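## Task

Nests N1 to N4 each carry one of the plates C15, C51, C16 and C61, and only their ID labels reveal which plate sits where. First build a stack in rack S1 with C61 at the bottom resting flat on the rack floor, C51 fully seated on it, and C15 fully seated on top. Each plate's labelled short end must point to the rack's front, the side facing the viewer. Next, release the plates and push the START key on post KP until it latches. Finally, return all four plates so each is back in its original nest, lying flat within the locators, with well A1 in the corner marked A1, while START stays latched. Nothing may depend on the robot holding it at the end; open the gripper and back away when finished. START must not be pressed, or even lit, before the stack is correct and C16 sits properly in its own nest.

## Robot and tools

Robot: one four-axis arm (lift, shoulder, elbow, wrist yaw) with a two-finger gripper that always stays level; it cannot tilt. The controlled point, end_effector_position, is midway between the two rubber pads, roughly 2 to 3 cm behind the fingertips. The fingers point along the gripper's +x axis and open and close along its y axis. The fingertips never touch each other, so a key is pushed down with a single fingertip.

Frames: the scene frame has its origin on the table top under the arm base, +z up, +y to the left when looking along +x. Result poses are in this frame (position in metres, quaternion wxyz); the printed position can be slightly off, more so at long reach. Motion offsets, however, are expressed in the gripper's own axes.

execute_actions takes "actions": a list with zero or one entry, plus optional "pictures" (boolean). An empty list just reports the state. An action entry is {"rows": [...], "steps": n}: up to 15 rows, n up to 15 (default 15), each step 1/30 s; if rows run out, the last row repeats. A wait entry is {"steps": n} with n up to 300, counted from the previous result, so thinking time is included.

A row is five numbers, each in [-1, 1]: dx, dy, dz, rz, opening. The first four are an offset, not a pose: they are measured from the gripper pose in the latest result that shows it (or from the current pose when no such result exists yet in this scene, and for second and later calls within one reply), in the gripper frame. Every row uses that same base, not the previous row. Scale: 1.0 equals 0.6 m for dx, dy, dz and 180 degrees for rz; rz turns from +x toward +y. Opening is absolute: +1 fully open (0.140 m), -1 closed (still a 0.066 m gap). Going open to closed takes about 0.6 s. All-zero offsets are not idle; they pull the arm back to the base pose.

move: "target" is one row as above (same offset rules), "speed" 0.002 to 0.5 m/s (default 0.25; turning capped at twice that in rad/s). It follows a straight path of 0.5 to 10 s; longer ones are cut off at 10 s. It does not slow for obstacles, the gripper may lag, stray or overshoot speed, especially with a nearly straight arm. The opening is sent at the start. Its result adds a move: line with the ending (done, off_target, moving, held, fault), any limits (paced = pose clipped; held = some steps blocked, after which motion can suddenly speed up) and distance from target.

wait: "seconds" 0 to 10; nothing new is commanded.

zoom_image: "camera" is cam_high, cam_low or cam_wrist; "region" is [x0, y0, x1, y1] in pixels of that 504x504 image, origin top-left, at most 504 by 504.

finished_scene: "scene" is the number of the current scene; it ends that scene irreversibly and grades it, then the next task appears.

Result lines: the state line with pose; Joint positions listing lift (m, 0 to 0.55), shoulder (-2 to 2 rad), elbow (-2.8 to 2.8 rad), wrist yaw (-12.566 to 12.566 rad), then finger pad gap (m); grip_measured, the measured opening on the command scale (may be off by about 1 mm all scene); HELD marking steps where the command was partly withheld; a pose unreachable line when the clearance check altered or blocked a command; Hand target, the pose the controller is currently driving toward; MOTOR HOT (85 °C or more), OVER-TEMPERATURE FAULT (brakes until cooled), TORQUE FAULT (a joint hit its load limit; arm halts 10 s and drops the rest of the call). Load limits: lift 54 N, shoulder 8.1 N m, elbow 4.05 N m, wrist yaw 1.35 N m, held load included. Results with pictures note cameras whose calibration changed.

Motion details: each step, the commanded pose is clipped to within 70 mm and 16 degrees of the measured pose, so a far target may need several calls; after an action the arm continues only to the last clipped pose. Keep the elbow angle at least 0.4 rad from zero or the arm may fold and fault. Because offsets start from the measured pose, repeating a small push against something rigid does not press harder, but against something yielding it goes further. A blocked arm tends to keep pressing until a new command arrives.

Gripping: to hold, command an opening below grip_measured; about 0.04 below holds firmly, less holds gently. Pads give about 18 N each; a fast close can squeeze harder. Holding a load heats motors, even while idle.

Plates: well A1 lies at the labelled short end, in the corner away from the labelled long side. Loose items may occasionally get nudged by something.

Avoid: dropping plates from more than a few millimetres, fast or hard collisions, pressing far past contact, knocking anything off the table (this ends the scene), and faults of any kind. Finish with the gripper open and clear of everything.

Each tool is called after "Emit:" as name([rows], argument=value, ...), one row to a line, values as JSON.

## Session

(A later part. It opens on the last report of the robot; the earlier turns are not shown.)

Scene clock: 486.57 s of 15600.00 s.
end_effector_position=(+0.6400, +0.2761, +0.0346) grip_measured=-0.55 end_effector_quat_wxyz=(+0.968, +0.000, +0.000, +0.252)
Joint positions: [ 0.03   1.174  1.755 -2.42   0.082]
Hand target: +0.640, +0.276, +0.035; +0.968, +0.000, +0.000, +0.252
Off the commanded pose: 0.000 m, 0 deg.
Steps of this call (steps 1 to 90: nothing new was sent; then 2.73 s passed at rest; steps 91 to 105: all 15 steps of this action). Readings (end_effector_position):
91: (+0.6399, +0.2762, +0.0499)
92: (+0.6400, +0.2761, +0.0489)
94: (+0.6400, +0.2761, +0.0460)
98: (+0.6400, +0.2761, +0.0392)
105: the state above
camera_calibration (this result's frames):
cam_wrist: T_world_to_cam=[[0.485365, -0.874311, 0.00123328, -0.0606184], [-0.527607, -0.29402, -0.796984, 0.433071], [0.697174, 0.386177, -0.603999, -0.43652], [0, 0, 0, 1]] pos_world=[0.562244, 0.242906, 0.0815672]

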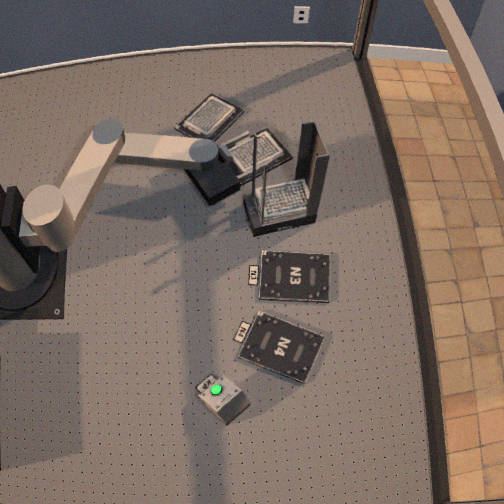

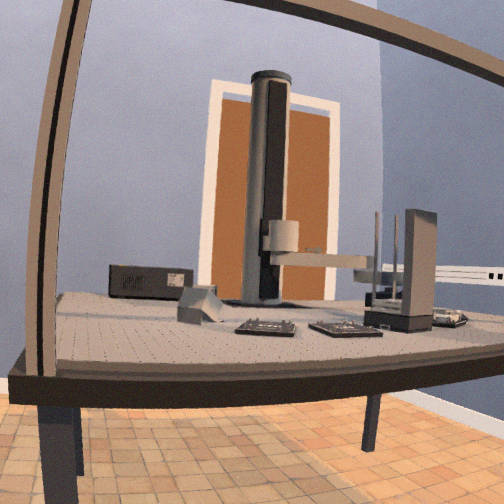

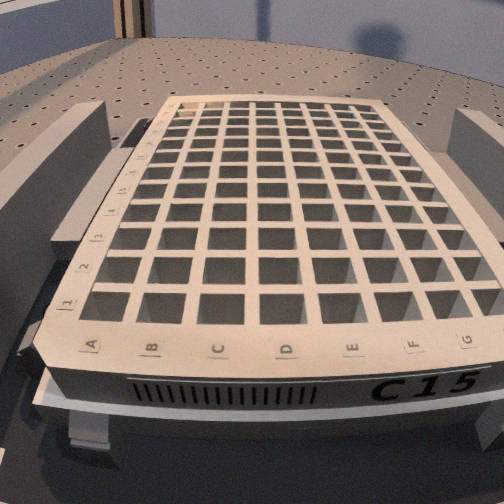

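Emit:
execute_actions([
  {"rows": [[0,0,0,0,-0.57],[0,0,0,0,-0.55],[0,0,0,0,-0.53],[0,0,0,0,-0.5],[0,0,0,0,-0.4],[0,0,0,0,0],[0,0,0,0,0],[0,0,0,0,0],[0,0,0.005,0,0],[0,0,0.012,0,0],[0,0,0.02,0,0],[0,0,0.025,0,0]], "steps": 15},
], pictures=false)

Emit:
move(target=[-0.16,0,0.0503,0,0], speed=0.4)

Emit:
move(target=[-0.0781,-0.2357,0,-0.1018,0], speed=0.4)

Emit:
move(target=[0.19,0,0,0,0], speed=0.3)

Emit:
zoom_image(camera="cam_wrist", region=[190,270,330,370])

Emit:
zoom_image(camera="cam_wrist", region=[210,85,310,145])

Scene clock: 499.23 s of 15600.00 s.
end_effector_position=(+0.6400, +0.2761, +0.0498) grip_measured=+0.00 end_effector_quat_wxyz=(+0.968, +0.000, +0.000, +0.252)
Joint positions: [ 0.045  1.174  1.755 -2.42   0.103]
Hand target: +0.640, +0.276, +0.050; +0.968, +0.000, +0.000, +0.252
Off the commanded pose: 0.000 m, 0 deg.
Steps of this call (steps 1 to 90: nothing new was sent; then 9.17 s passed at rest; steps 91 to 105: all 15 steps of this action). Readings (end_effector_position):
91: (+0.6400, +0.2761, +0.0346)
92: (+0.6400, +0.2761, +0.0346)
94: (+0.6400, +0.2761, +0.0346)
98: (+0.6400, +0.2761, +0.0346)
105: the state above

Scene clock: 500.23 s of 15600.00 s.
end_effector_position=(+0.5561, +0.2292, +0.0798) grip_measured=+0.00 end_effector_quat_wxyz=(+0.968, +0.000, +0.000, +0.252)
Joint positions: [ 0.075  1.398  1.245 -2.133  0.103]
Hand target: +0.556, +0.229, +0.080; +0.968, +0.000, +0.000, +0.252
Off the commanded pose: 0.000 m, 0 deg.
move: done
camera_calibration (this result's frames):
cam_wrist: T_world_to_cam=[[0.485032, -0.874495, 0.00123328, -0.0607081], [-0.527718, -0.293819, -0.796984, 0.41117], [0.697321, 0.385912, -0.603999, -0.33267], [0, 0, 0, 1]] pos_world=[0.478405, 0.196102, 0.126839]

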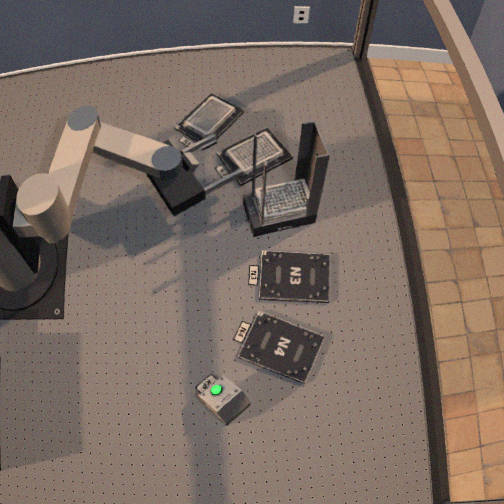

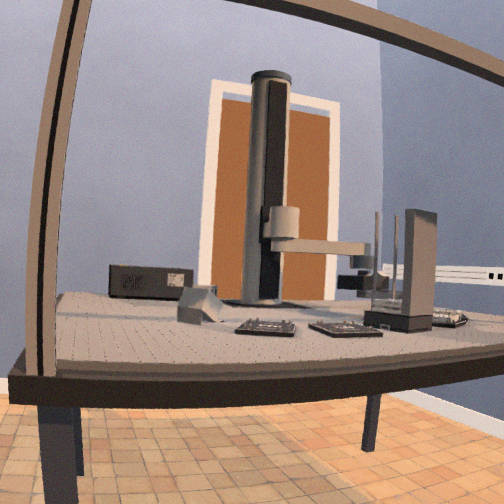

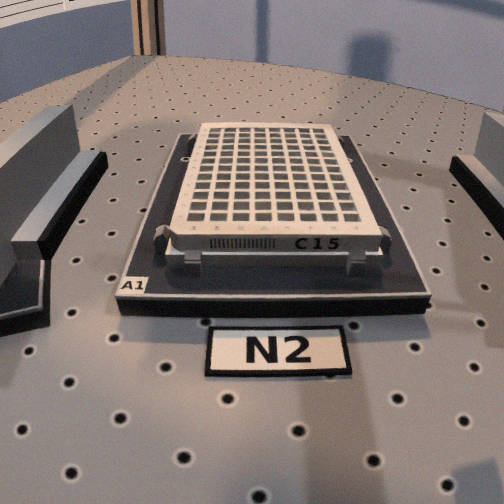

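Scene clock: 501.07 s of 15600.00 s.
end_effector_position=(+0.5842, +0.0827, +0.0798) grip_measured=+0.00 end_effector_quat_wxyz=(+0.996, +0.000, +0.000, +0.094)
Joint positions: [ 0.075  1.095  1.116 -2.022  0.103]
Hand target: +0.584, +0.083, +0.080; +0.996, +0.000, +0.000, +0.095
Off the commanded pose: 0.000 m, 0 deg.
move: done
camera_calibration (this result's frames):
cam_wrist: T_world_to_cam=[[0.184624, -0.982808, 0.00123328, -0.018029], [-0.593435, -0.112479, -0.796984, 0.406295], [0.783421, 0.146411, -0.603999, -0.32616], [0, 0, 0, 1]] pos_world=[0.499959, 0.0757339, 0.126833]

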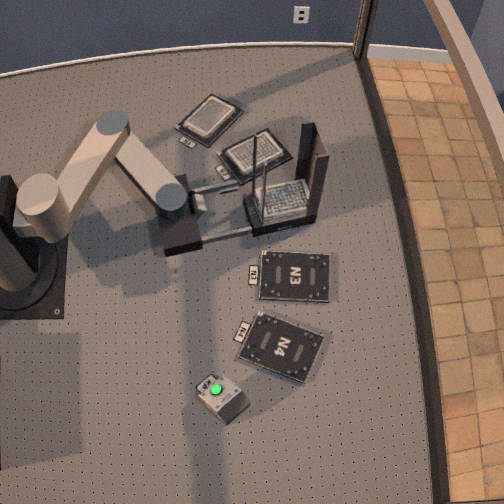

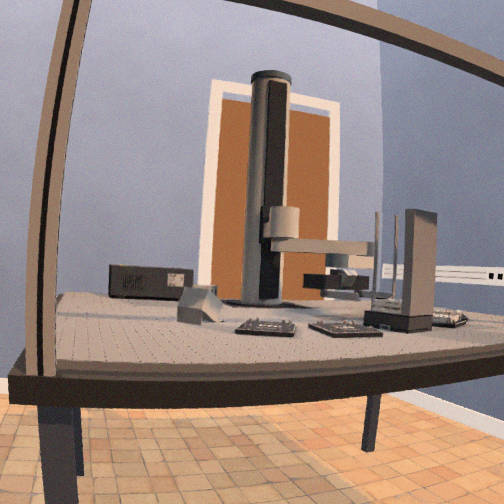

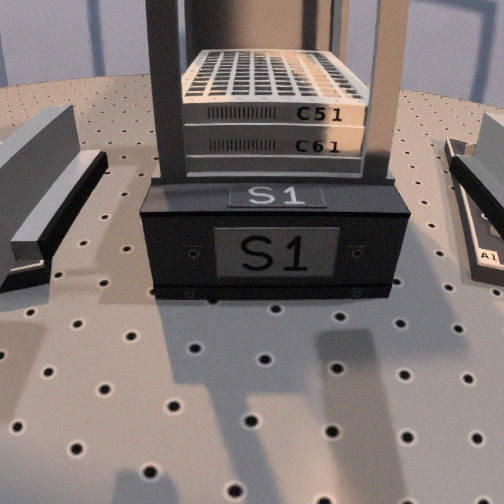

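Scene clock: 501.90 s of 15600.00 s.
end_effector_position=(+0.6962, +0.1040, +0.0798) grip_measured=+0.00 end_effector_quat_wxyz=(+0.996, +0.000, +0.000, +0.094)
Joint positions: [ 0.075  0.853  1.699 -2.364  0.103]
Hand target: +0.696, +0.104, +0.080; +0.996, +0.000, +0.000, +0.094
Off the commanded pose: 0.000 m, 0 deg.
move: done
camera_calibration (this result's frames):
cam_wrist: T_world_to_cam=[[0.185049, -0.982729, 0.00123328, -0.0180114], [-0.593386, -0.112735, -0.796984, 0.475164], [0.783358, 0.146749, -0.603999, -0.417011], [0, 0, 0, 1]] pos_world=[0.611958, 0.0970635, 0.126846]

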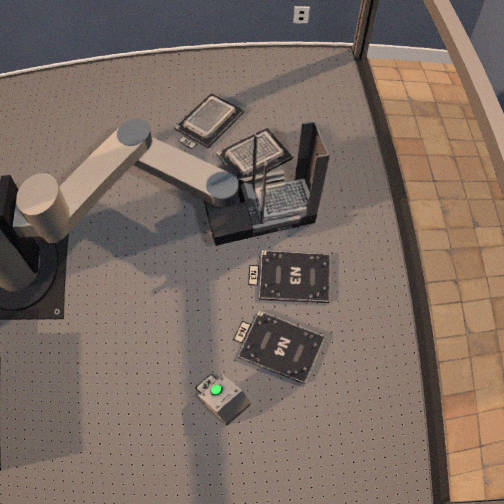

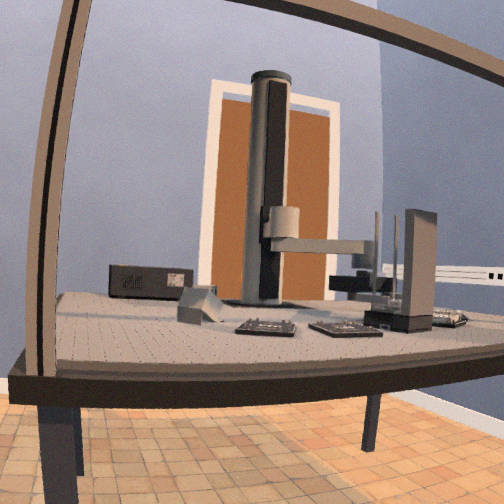

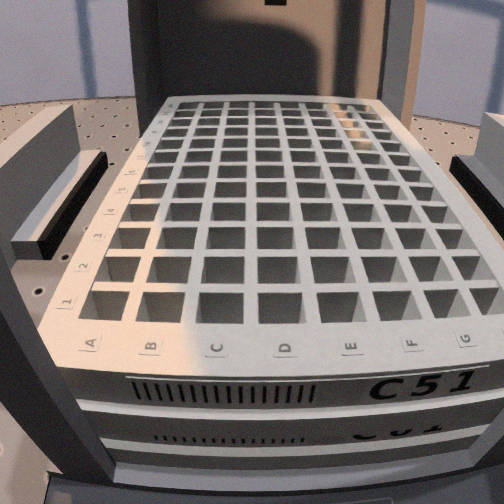

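Region (190, 270, 330, 370) of cam_wrist's 504x504 image, scaled by 3.600, with more detail than that image has; it fills the top 360 rows of this view, and the rest is white.

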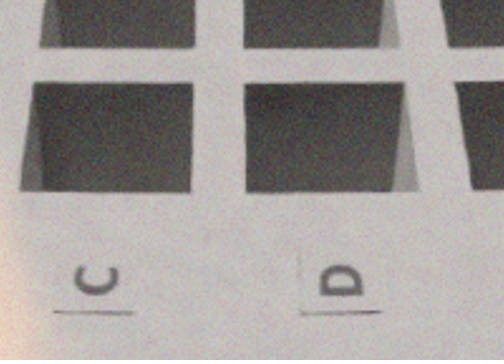

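Region (210, 85, 310, 145) of cam_wrist's 504x504 image, scaled by 5.040, with more detail than that image has; it fills the top 302 rows of this view, and the rest is white.

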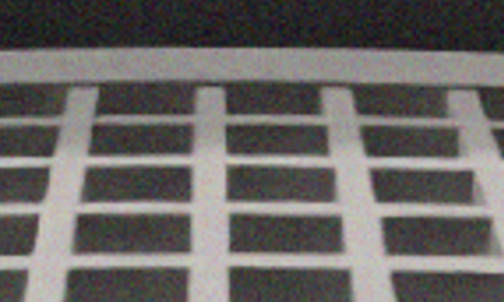

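Emit:
execute_actions([
  {"rows": [[0.0003,0.0004,0,0,-0.2],[0.0003,0.0004,0,0,-0.35],[0.0003,0.0004,0,0,-0.4],[0.0003,0.0004,0,0,-0.44],[0.0003,0.0004,0,0,-0.47],[0.0003,0.0004,0,0,-0.49],[0.0003,0.0004,0,0,-0.51],[0.0003,0.0004,0,0,-0.52],[0.0003,0.0004,0,0,-0.53],[0.0003,0.0004,0,0,-0.54],[0.0003,0.0004,0,0,-0.55],[0.0003,0.0004,0,0,-0.57],[0.0003,0.0004,0,0,-0.59],[0.0003,0.0004,0,0,-0.6]], "steps": 15},
], pictures=false)

Emit:
move(target=[0,0,0.4053,0,-0.6], speed=0.35)

Emit:
move(target=[-0.0346,-0.2859,0,-0.1004,-0.6], speed=0.35)

Emit:
move(target=[0,0,-0.455,0,-0.6], speed=0.4)

Emit:
zoom_image(camera="cam_wrist", region=[190,270,330,370])

Scene clock: 512.57 s of 15600.00 s.
end_effector_position=(+0.6963, +0.1043, +0.0798) grip_measured=-0.55 end_effector_quat_wxyz=(+0.996, +0.000, +0.000, +0.095)
Joint positions: [ 0.075  0.853  1.7   -2.364  0.082]
Hand target: +0.696, +0.104, +0.080; +0.996, +0.000, +0.000, +0.094
Off the commanded pose: 0.000 m, 0 deg.
Steps of this call (steps 1 to 90: nothing new was sent; then 7.17 s passed at rest; steps 91 to 105: all 15 steps of this action). Readings (end_effector_position):
91: (+0.6962, +0.1041, +0.0798)
92: (+0.6963, +0.1043, +0.0798)
94: (+0.6963, +0.1043, +0.0798)
98: (+0.6963, +0.1043, +0.0798)
105: the state above

Scene clock: 514.00 s of 15600.00 s.
end_effector_position=(+0.6963, +0.1043, +0.3231) grip_measured=-0.55 end_effector_quat_wxyz=(+0.996, +0.000, +0.000, +0.095)
Joint positions: [ 0.318  0.853  1.701 -2.364  0.082]
Hand target: +0.696, +0.104, +0.323; +0.996, +0.000, +0.000, +0.095
Off the commanded pose: 0.000 m, 0 deg.
move: done
camera_calibration (this result's frames):
cam_wrist: T_world_to_cam=[[0.185367, -0.982669, 0.00123328, -0.018296], [-0.59335, -0.112927, -0.796984, 0.669107], [0.783311, 0.147003, -0.603999, -0.270249], [0, 0, 0, 1]] pos_world=[0.612095, 0.0973089, 0.37006]

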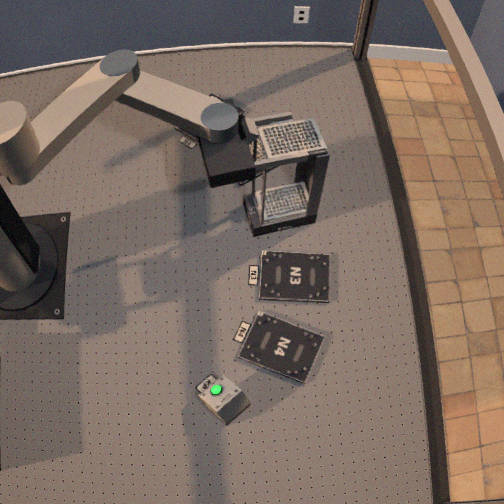

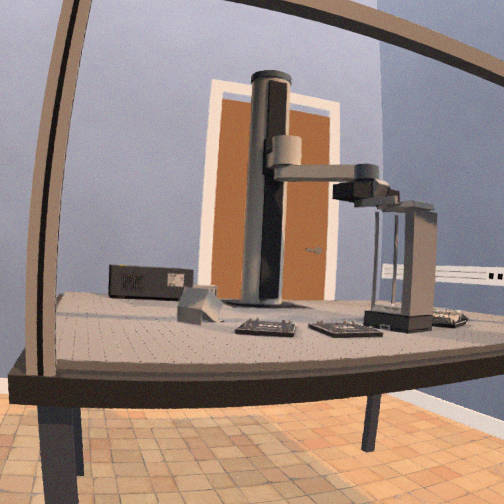

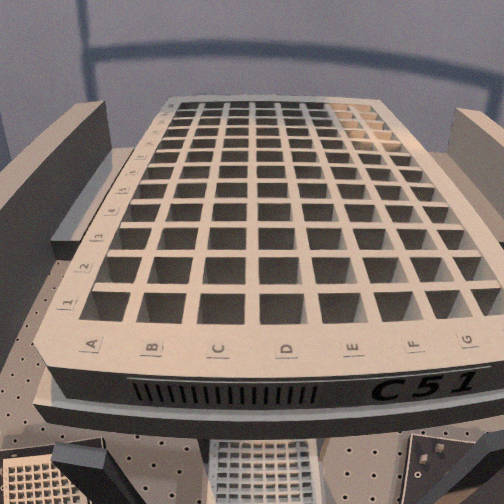

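Scene clock: 514.93 s of 15600.00 s.
end_effector_position=(+0.7081, -0.0683, +0.3231) grip_measured=-0.55 end_effector_quat_wxyz=(+0.998, +0.000, +0.000, -0.063)
Joint positions: [ 0.318  0.51   1.735 -2.372  0.082]
Hand target: +0.708, -0.068, +0.323; +0.998, +0.000, +0.000, -0.063
Off the commanded pose: 0.000 m, 0 deg.
move: done
camera_calibration (this result's frames):
cam_wrist: T_world_to_cam=[[-0.128862, -0.991662, 0.00123328, 0.0318283], [-0.59909, 0.0768579, -0.796984, 0.673651], [0.790244, -0.10344, -0.603999, -0.276144], [0, 0, 0, 1]] pos_world=[0.6259, -0.0487768, 0.370059]

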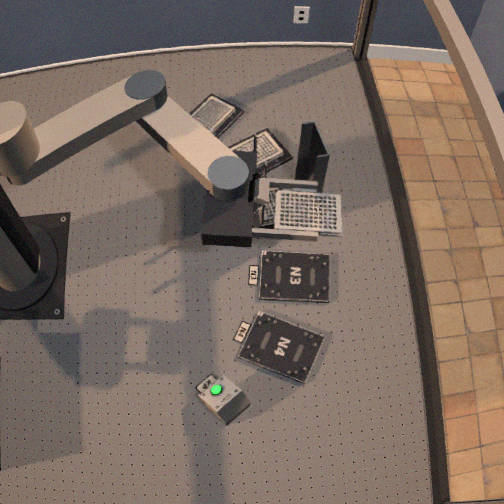

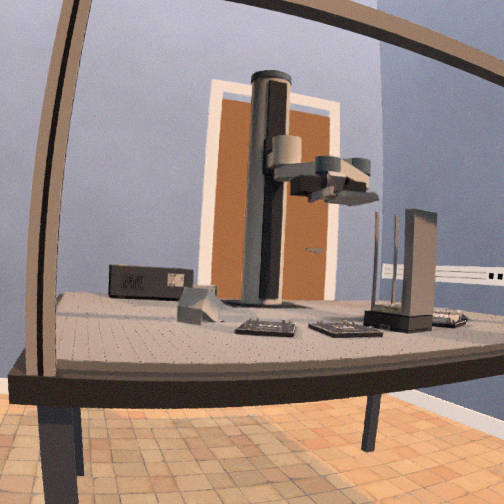

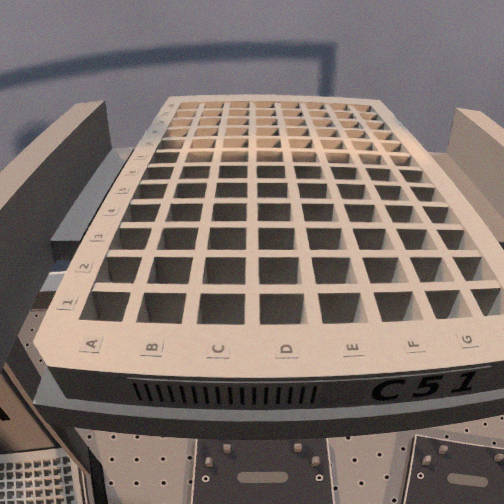

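Scene clock: 516.17 s of 15600.00 s.
end_effector_position=(+0.7081, -0.0683, +0.0500) grip_measured=-0.55 end_effector_quat_wxyz=(+0.998, +0.000, +0.000, -0.063)
Joint positions: [ 0.045  0.51   1.735 -2.372  0.082]
Hand target: +0.708, -0.068, +0.050; +0.998, +0.000, +0.000, -0.063
Off the commanded pose: 0.000 m, 0 deg.
move: done
camera_calibration (this result's frames):
cam_wrist: T_world_to_cam=[[-0.128889, -0.991658, 0.00123328, 0.0321788], [-0.599088, 0.0768744, -0.796984, 0.456024], [0.790241, -0.103462, -0.603999, -0.441065], [0, 0, 0, 1]] pos_world=[0.625894, -0.0487795, 0.0970015]

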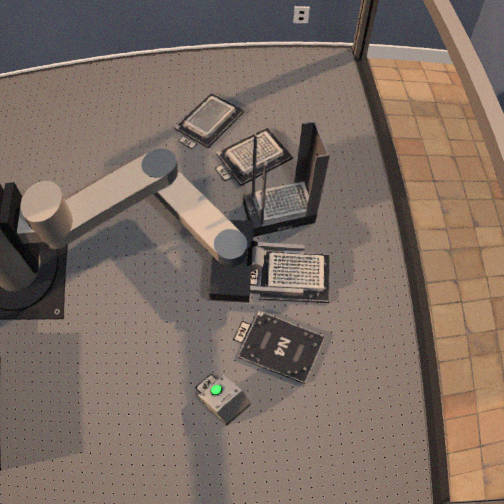

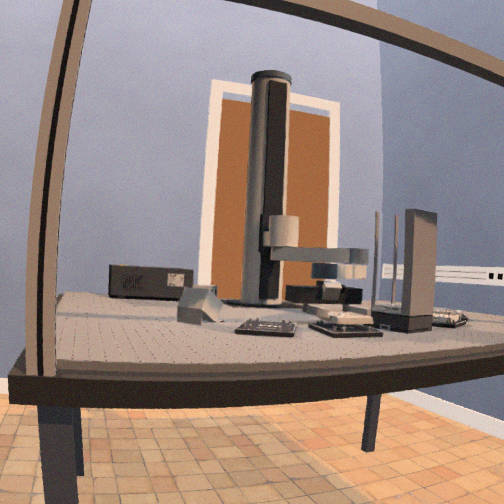

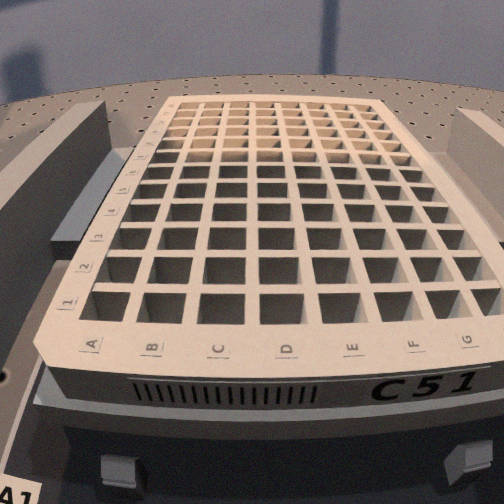

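Region (190, 270, 330, 370) of cam_wrist's 504x504 image, scaled by 3.600, with more detail than that image has; it fills the top 360 rows of this view, and the rest is white.

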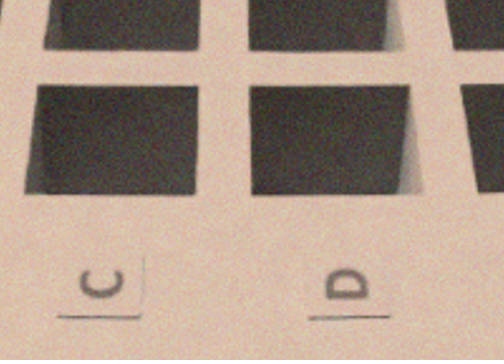

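Emit:
execute_actions([
  {"rows": [[0.0002,0,-0.002,-0.0003,-0.6],[0.0002,0,-0.004,-0.0003,-0.6],[0.0002,0,-0.007,-0.0003,-0.6],[0.0002,0,-0.010,-0.0003,-0.6],[0.0002,0,-0.013,-0.0003,-0.6],[0.0002,0,-0.016,-0.0003,-0.6],[0.0002,0,-0.018,-0.0003,-0.6],[0.0002,0,-0.020,-0.0003,-0.6],[0.0002,0,-0.022,-0.0003,-0.6],[0.0002,0,-0.0235,-0.0003,-0.6],[0.0002,0,-0.0245,-0.0003,-0.6],[0.0002,0,-0.0252,-0.0003,-0.6],[0.0002,0,-0.0257,-0.0003,-0.6]], "steps": 15},
])

Emit:
execute_actions([
  {"rows": [[0,0,0,0,-0.57],[0,0,0,0,-0.55],[0,0,0,0,-0.53],[0,0,0,0,-0.5],[0,0,0,0,-0.4],[0,0,0,0,0],[0,0,0,0,0],[0,0,0,0,0],[0,0,0.005,0,0],[0,0,0.012,0,0],[0,0,0.02,0,0],[0,0,0.025,0,0]], "steps": 15},
], pictures=false)

Emit:
move(target=[-0.195,0,0.0286,0,0], speed=0.4)

Emit:
move(target=[-0.0416,0.2235,0,0.1004,0], speed=0.4)

Emit:
move(target=[0.19,0,0,0,0], speed=0.3)

Emit:
zoom_image(camera="cam_wrist", region=[190,270,330,370])

Emit:
zoom_image(camera="cam_wrist", region=[210,85,310,145])

Scene clock: 536.20 s of 15600.00 s.
end_effector_position=(+0.7082, -0.0683, +0.0345) grip_measured=-0.55 end_effector_quat_wxyz=(+0.998, +0.000, +0.000, -0.063)
Joint positions: [ 0.03   0.51   1.736 -2.373  0.082]
Hand target: +0.708, -0.068, +0.035; +0.998, +0.000, +0.000, -0.064
Off the commanded pose: 0.000 m, 0 deg.
Steps of this call (steps 1 to 90: nothing new was sent; then 16.53 s passed at rest; steps 91 to 105: all 15 steps of this action). Readings (end_effector_position):
91: (+0.7081, -0.0683, +0.0499)
92: (+0.7082, -0.0683, +0.0489)
94: (+0.7082, -0.0683, +0.0460)
98: (+0.7082, -0.0683, +0.0392)
105: the state above
camera_calibration (this result's frames):
cam_wrist: T_world_to_cam=[[-0.129508, -0.991578, 0.00123328, 0.0326661], [-0.59904, 0.0772485, -0.796984, 0.443764], [0.790176, -0.103955, -0.603999, -0.450473], [0, 0, 0, 1]] pos_world=[0.626016, -0.048718, 0.0815473]

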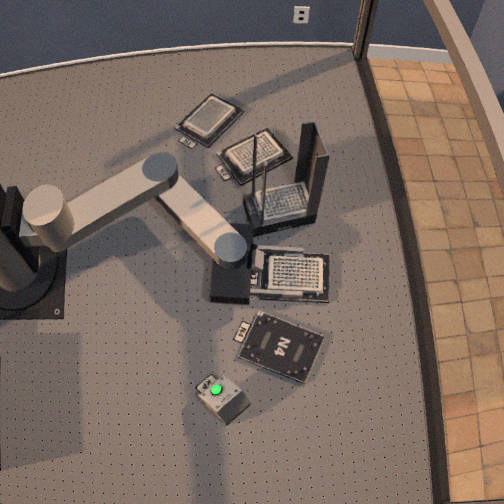

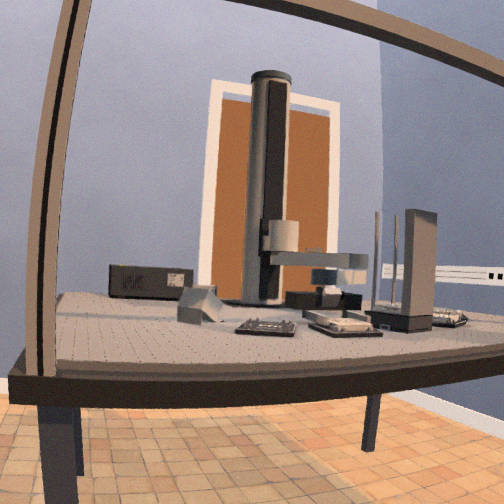

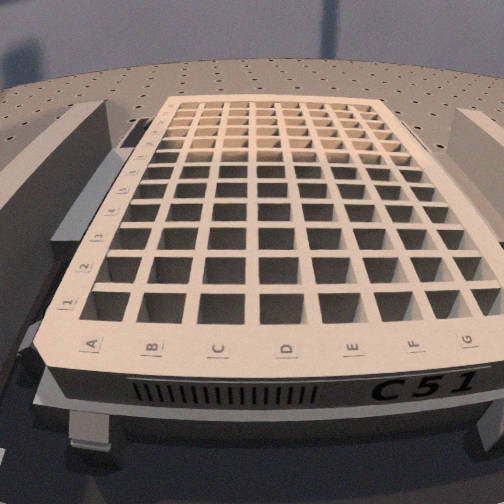

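Scene clock: 536.70 s of 15600.00 s.
end_effector_position=(+0.7082, -0.0682, +0.0498) grip_measured=+0.00 end_effector_quat_wxyz=(+0.998, +0.000, +0.000, -0.063)
Joint positions: [ 0.045  0.51   1.736 -2.373  0.103]
Hand target: +0.708, -0.068, +0.050; +0.998, +0.000, +0.000, -0.063
Off the commanded pose: 0.000 m, 0 deg.
Steps of this call (steps 1 to 15: all 15 steps of this action). Readings (end_effector_position):
1: (+0.7082, -0.0683, +0.0345)
2: (+0.7082, -0.0683, +0.0345)
4: (+0.7082, -0.0683, +0.0345)
8: (+0.7082, -0.0683, +0.0345)
15: the state above

Scene clock: 537.73 s of 15600.00 s.
end_effector_position=(+0.5921, -0.0534, +0.0668) grip_measured=+0.00 end_effector_quat_wxyz=(+0.998, +0.000, +0.000, -0.064)
Joint positions: [ 0.062  0.757  1.13  -2.015  0.103]
Hand target: +0.592, -0.053, +0.067; +0.998, +0.000, +0.000, -0.063
Off the commanded pose: 0.000 m, 0 deg.
move: done
camera_calibration (this result's frames):
cam_wrist: T_world_to_cam=[[-0.129897, -0.991527, 0.00123328, 0.0325319], [-0.59901, 0.0774835, -0.796984, 0.39876], [0.790135, -0.104265, -0.603999, -0.337741], [0, 0, 0, 1]] pos_world=[0.509948, -0.0338556, 0.11377]

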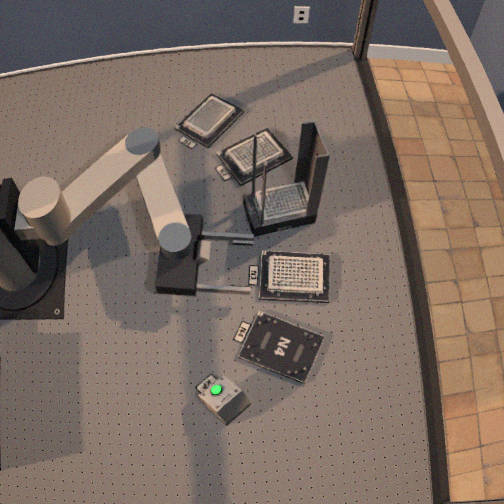

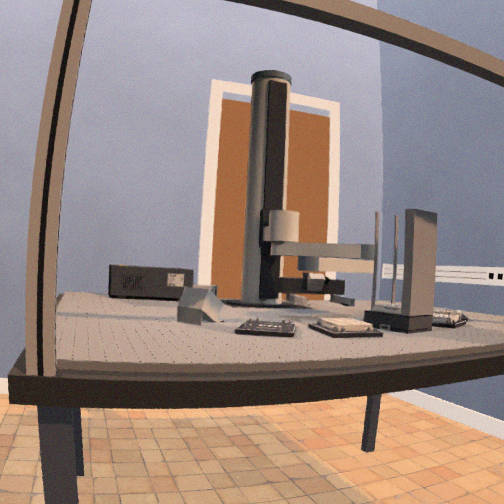

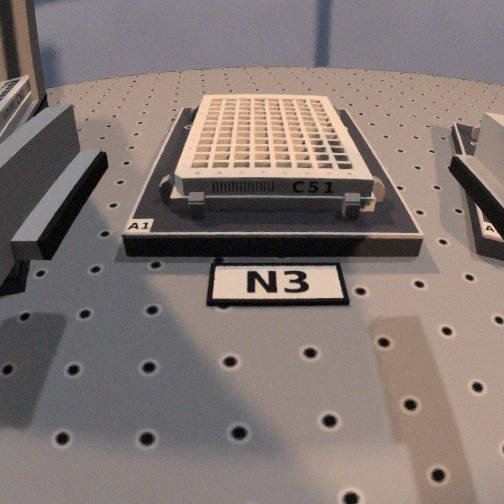

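Scene clock: 538.57 s of 15600.00 s.
end_effector_position=(+0.5844, +0.0830, +0.0668) grip_measured=+0.00 end_effector_quat_wxyz=(+0.996, +0.000, +0.000, +0.094)
Joint positions: [ 0.062  1.095  1.118 -2.024  0.103]
Hand target: +0.584, +0.083, +0.067; +0.996, +0.000, +0.000, +0.094
Off the commanded pose: 0.000 m, 0 deg.
move: done
camera_calibration (this result's frames):
cam_wrist: T_world_to_cam=[[0.18498, -0.982741, 0.00123328, -0.0179532], [-0.593394, -0.112694, -0.796984, 0.396071], [0.783368, 0.146695, -0.603999, -0.334294], [0, 0, 0, 1]] pos_world=[0.500223, 0.0760307, 0.113771]

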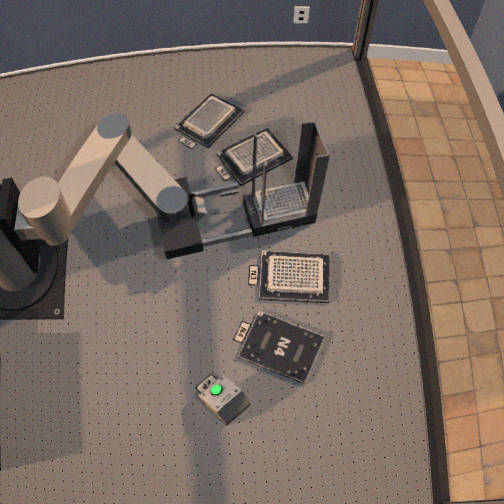

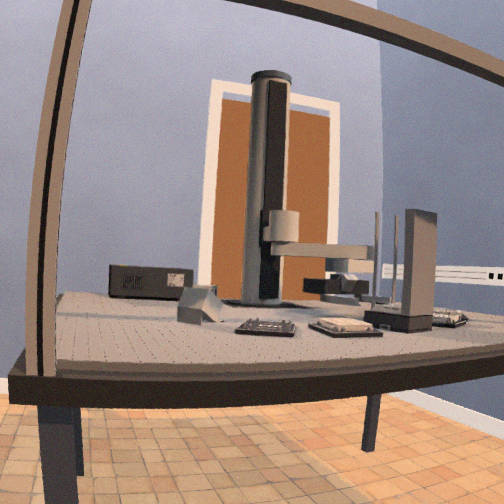

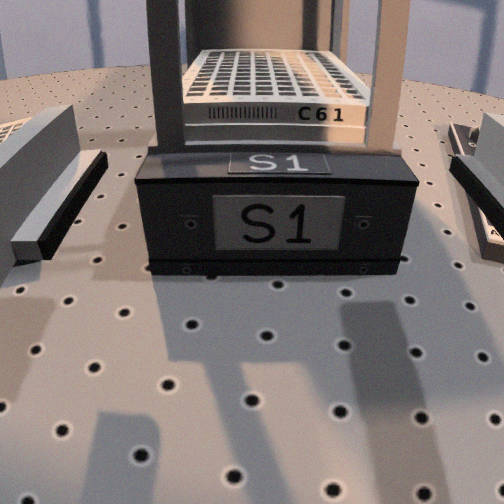

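Scene clock: 539.40 s of 15600.00 s.
end_effector_position=(+0.6964, +0.1044, +0.0668) grip_measured=+0.00 end_effector_quat_wxyz=(+0.996, +0.000, +0.000, +0.095)
Joint positions: [ 0.062  0.853  1.701 -2.365  0.103]
Hand target: +0.696, +0.104, +0.067; +0.996, +0.000, +0.000, +0.094
Off the commanded pose: 0.000 m, 0 deg.
move: done
camera_calibration (this result's frames):
cam_wrist: T_world_to_cam=[[0.185408, -0.982661, 0.00123328, -0.0179371], [-0.593345, -0.112952, -0.796984, 0.46494], [0.783304, 0.147035, -0.603999, -0.425146], [0, 0, 0, 1]] pos_world=[0.612214, 0.0974012, 0.113784]

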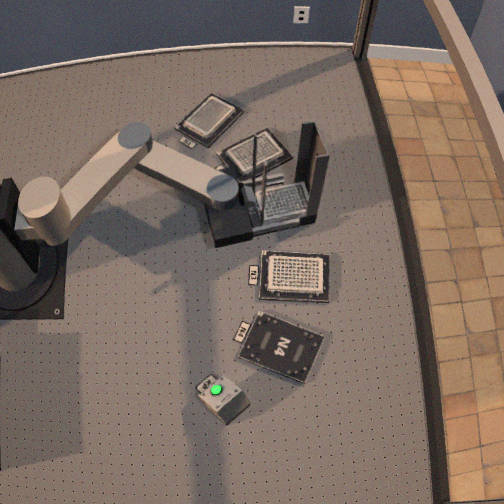

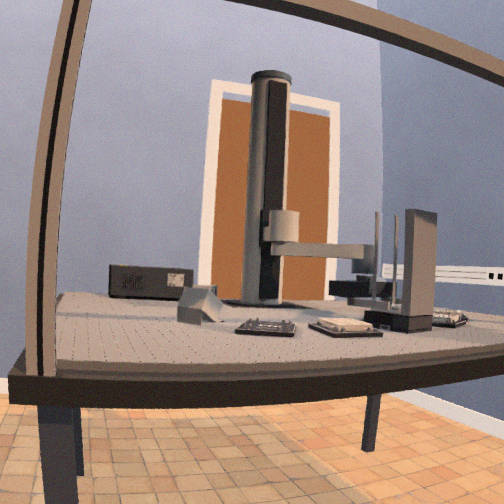

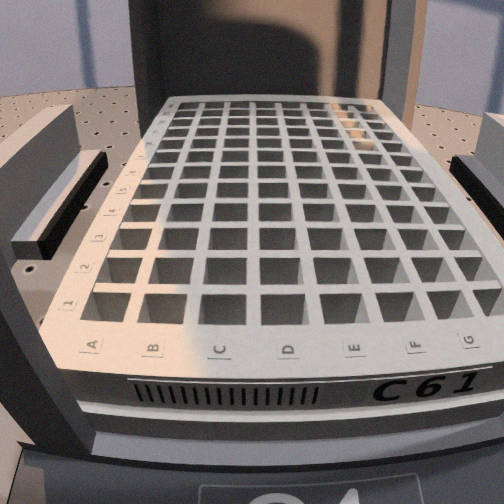

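Region (190, 270, 330, 370) of cam_wrist's 504x504 image, scaled by 3.600, with more detail than that image has; it fills the top 360 rows of this view, and the rest is white.

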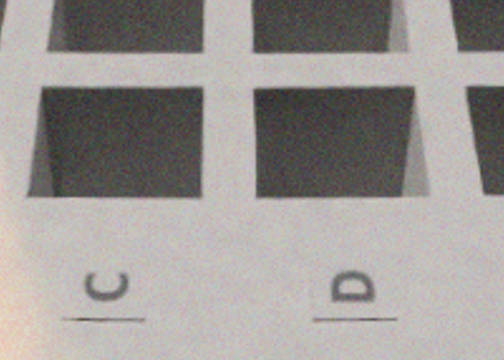

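Region (210, 85, 310, 145) of cam_wrist's 504x504 image, scaled by 5.040, with more detail than that image has; it fills the top 302 rows of this view, and the rest is white.

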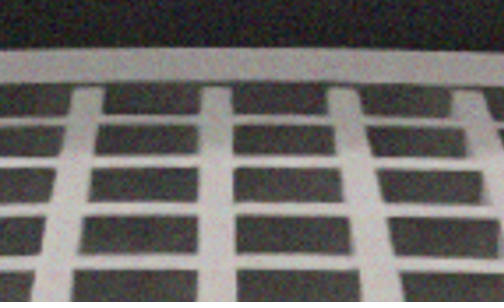

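Emit:
execute_actions([
  {"rows": [[-0.0003,-0.0005,0,0,-0.2],[-0.0003,-0.0005,0,0,-0.35],[-0.0003,-0.0005,0,0,-0.4],[-0.0003,-0.0005,0,0,-0.44],[-0.0003,-0.0005,0,0,-0.47],[-0.0003,-0.0005,0,0,-0.49],[-0.0003,-0.0005,0,0,-0.51],[-0.0003,-0.0005,0,0,-0.52],[-0.0003,-0.0005,0,0,-0.53],[-0.0003,-0.0005,0,0,-0.54],[-0.0003,-0.0005,0,0,-0.55],[-0.0003,-0.0005,0,0,-0.57],[-0.0003,-0.0005,0,0,-0.59],[-0.0003,-0.0005,0,0,-0.6]], "steps": 15},
], pictures=false)

Emit:
move(target=[0,0,0.427,0,-0.6], speed=0.35)

Emit:
move(target=[-0.0689,-0.2329,0,-0.0785,-0.6], speed=0.35)

Emit:
move(target=[-0.0125,-0.3264,-0.4518,-0.1332,-0.6], speed=0.4)

Emit:
zoom_image(camera="cam_wrist", region=[190,270,330,370])

Scene clock: 562.93 s of 15600.00 s.
end_effector_position=(+0.6963, +0.1041, +0.0668) grip_measured=-0.55 end_effector_quat_wxyz=(+0.996, +0.000, +0.000, +0.095)
Joint positions: [ 0.062  0.853  1.7   -2.364  0.082]
Hand target: +0.696, +0.104, +0.067; +0.996, +0.000, +0.000, +0.095
Off the commanded pose: 0.000 m, 0 deg.
Steps of this call (steps 1 to 90: nothing new was sent; then 20.03 s passed at rest; steps 91 to 105: all 15 steps of this action). Readings (end_effector_position):
91: (+0.6964, +0.1044, +0.0668)
92: (+0.6963, +0.1041, +0.0668)
94: (+0.6963, +0.1041, +0.0668)
98: (+0.6963, +0.1041, +0.0668)
105: the state above

Scene clock: 564.40 s of 15600.00 s.
end_effector_position=(+0.6963, +0.1041, +0.3230) grip_measured=-0.55 end_effector_quat_wxyz=(+0.996, +0.000, +0.000, +0.095)
Joint positions: [ 0.318  0.853  1.7   -2.364  0.082]
Hand target: +0.696, +0.104, +0.323; +0.996, +0.000, +0.000, +0.095
Off the commanded pose: 0.000 m, 0 deg.
move: done
camera_calibration (this result's frames):
cam_wrist: T_world_to_cam=[[0.185484, -0.982647, 0.00123328, -0.0185592], [-0.593336, -0.112998, -0.796984, 0.669055], [0.783293, 0.147096, -0.603999, -0.27025], [0, 0, 0, 1]] pos_world=[0.612102, 0.0971173, 0.370018]

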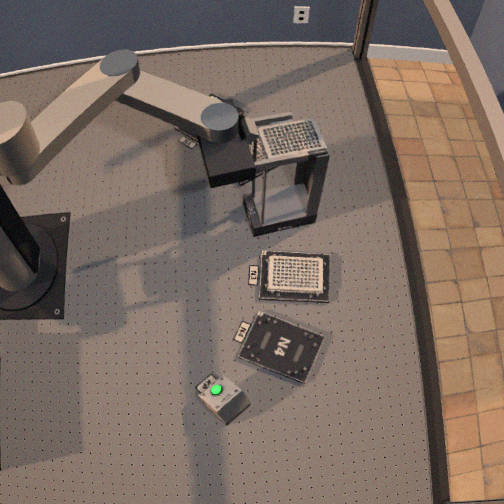

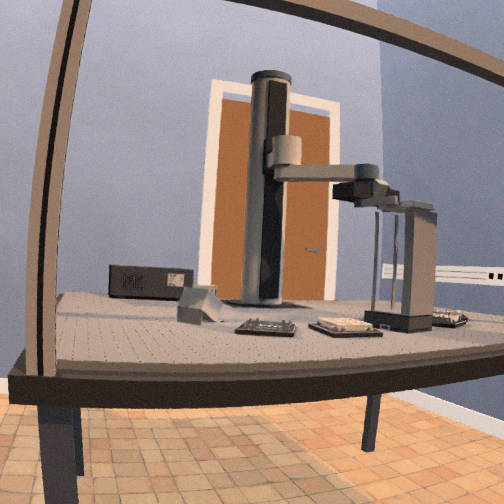

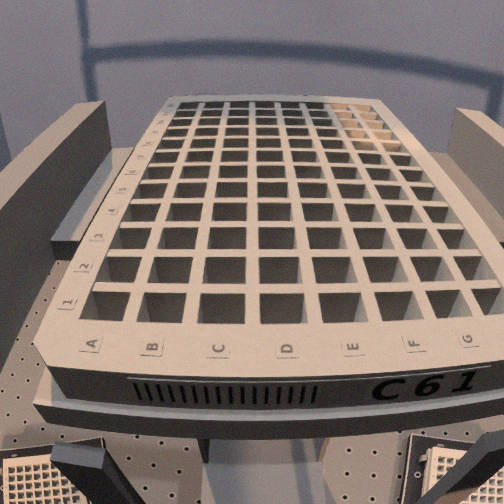

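Scene clock: 565.23 s of 15600.00 s.
end_effector_position=(+0.6820, -0.0412, +0.3230) grip_measured=-0.55 end_effector_quat_wxyz=(+1.000, +0.000, +0.000, -0.029)
Joint positions: [ 0.318  0.619  1.57  -2.247  0.082]
Hand target: +0.682, -0.041, +0.323; +1.000, +0.000, +0.000, -0.028
Off the commanded pose: 0.000 m, 0 deg.
move: done
camera_calibration (this result's frames):
cam_wrist: T_world_to_cam=[[-0.0608913, -0.998144, 0.00123328, 0.00871887], [-0.602939, 0.0357972, -0.796984, 0.656791], [0.79546, -0.049273, -0.603999, -0.254017], [0, 0, 0, 1]] pos_world=[0.598596, -0.0273248, 0.370015]

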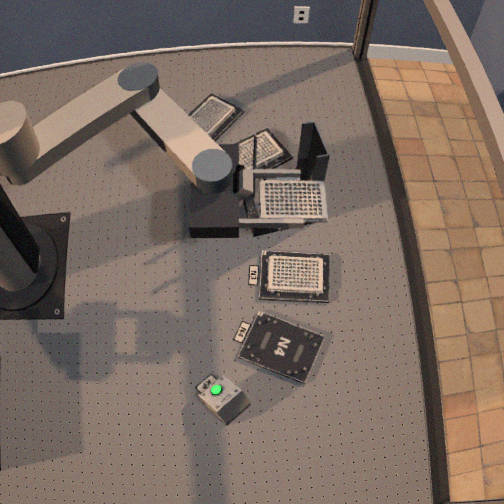

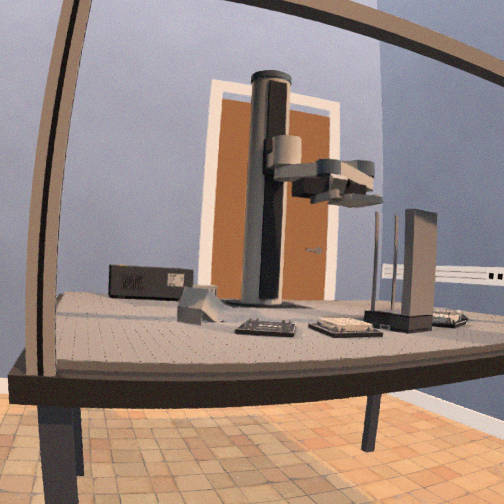

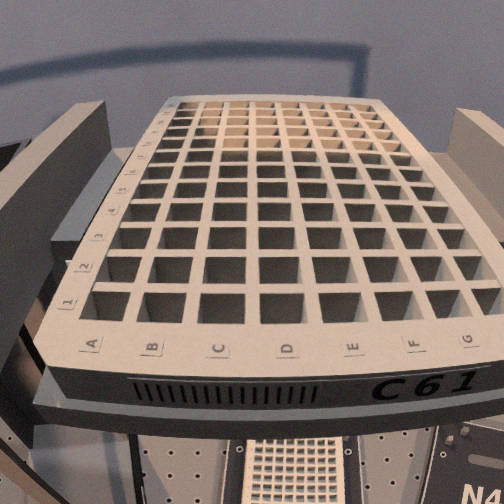

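Scene clock: 566.57 s of 15600.00 s.
end_effector_position=(+0.6630, -0.2363, +0.0519) grip_measured=-0.55 end_effector_quat_wxyz=(+0.972, +0.000, +0.000, -0.236)
Joint positions: [ 0.047  0.183  1.764 -2.424  0.082]
Hand target: +0.663, -0.236, +0.052; +0.972, +0.000, +0.000, -0.236
Off the commanded pose: 0.000 m, 0 deg.
move: done
camera_calibration (this result's frames):
cam_wrist: T_world_to_cam=[[-0.461229, -0.88728, 0.00123328, 0.104689], [-0.536371, 0.27771, -0.796984, 0.449299], [0.706806, -0.368253, -0.603999, -0.428937], [0, 0, 0, 1]] pos_world=[0.592452, -0.189843, 0.0988773]

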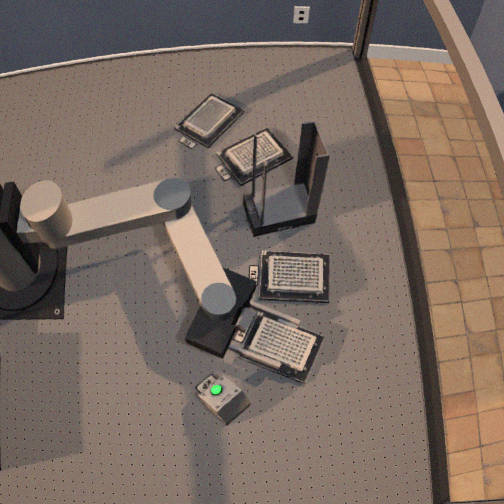

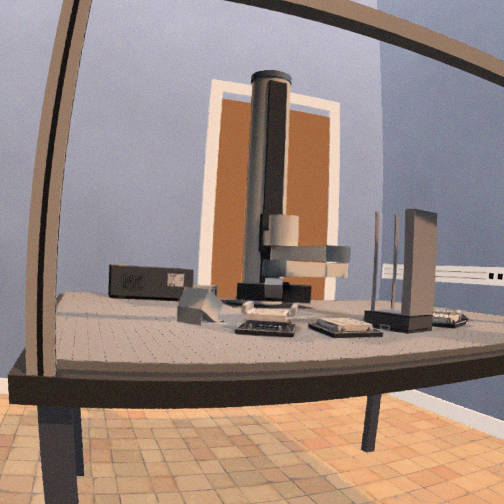

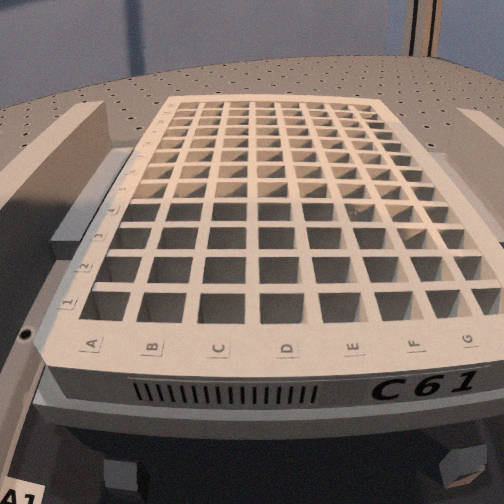

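Region (190, 270, 330, 370) of cam_wrist's 504x504 image, scaled by 3.600, with more detail than that image has; it fills the top 360 rows of this view, and the rest is white.

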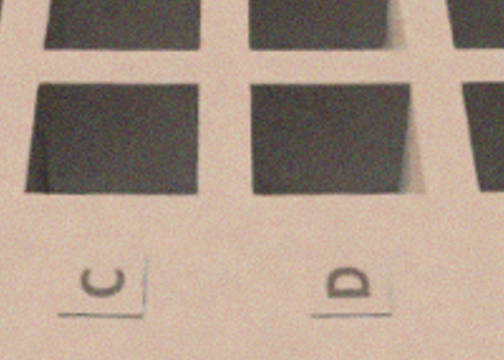

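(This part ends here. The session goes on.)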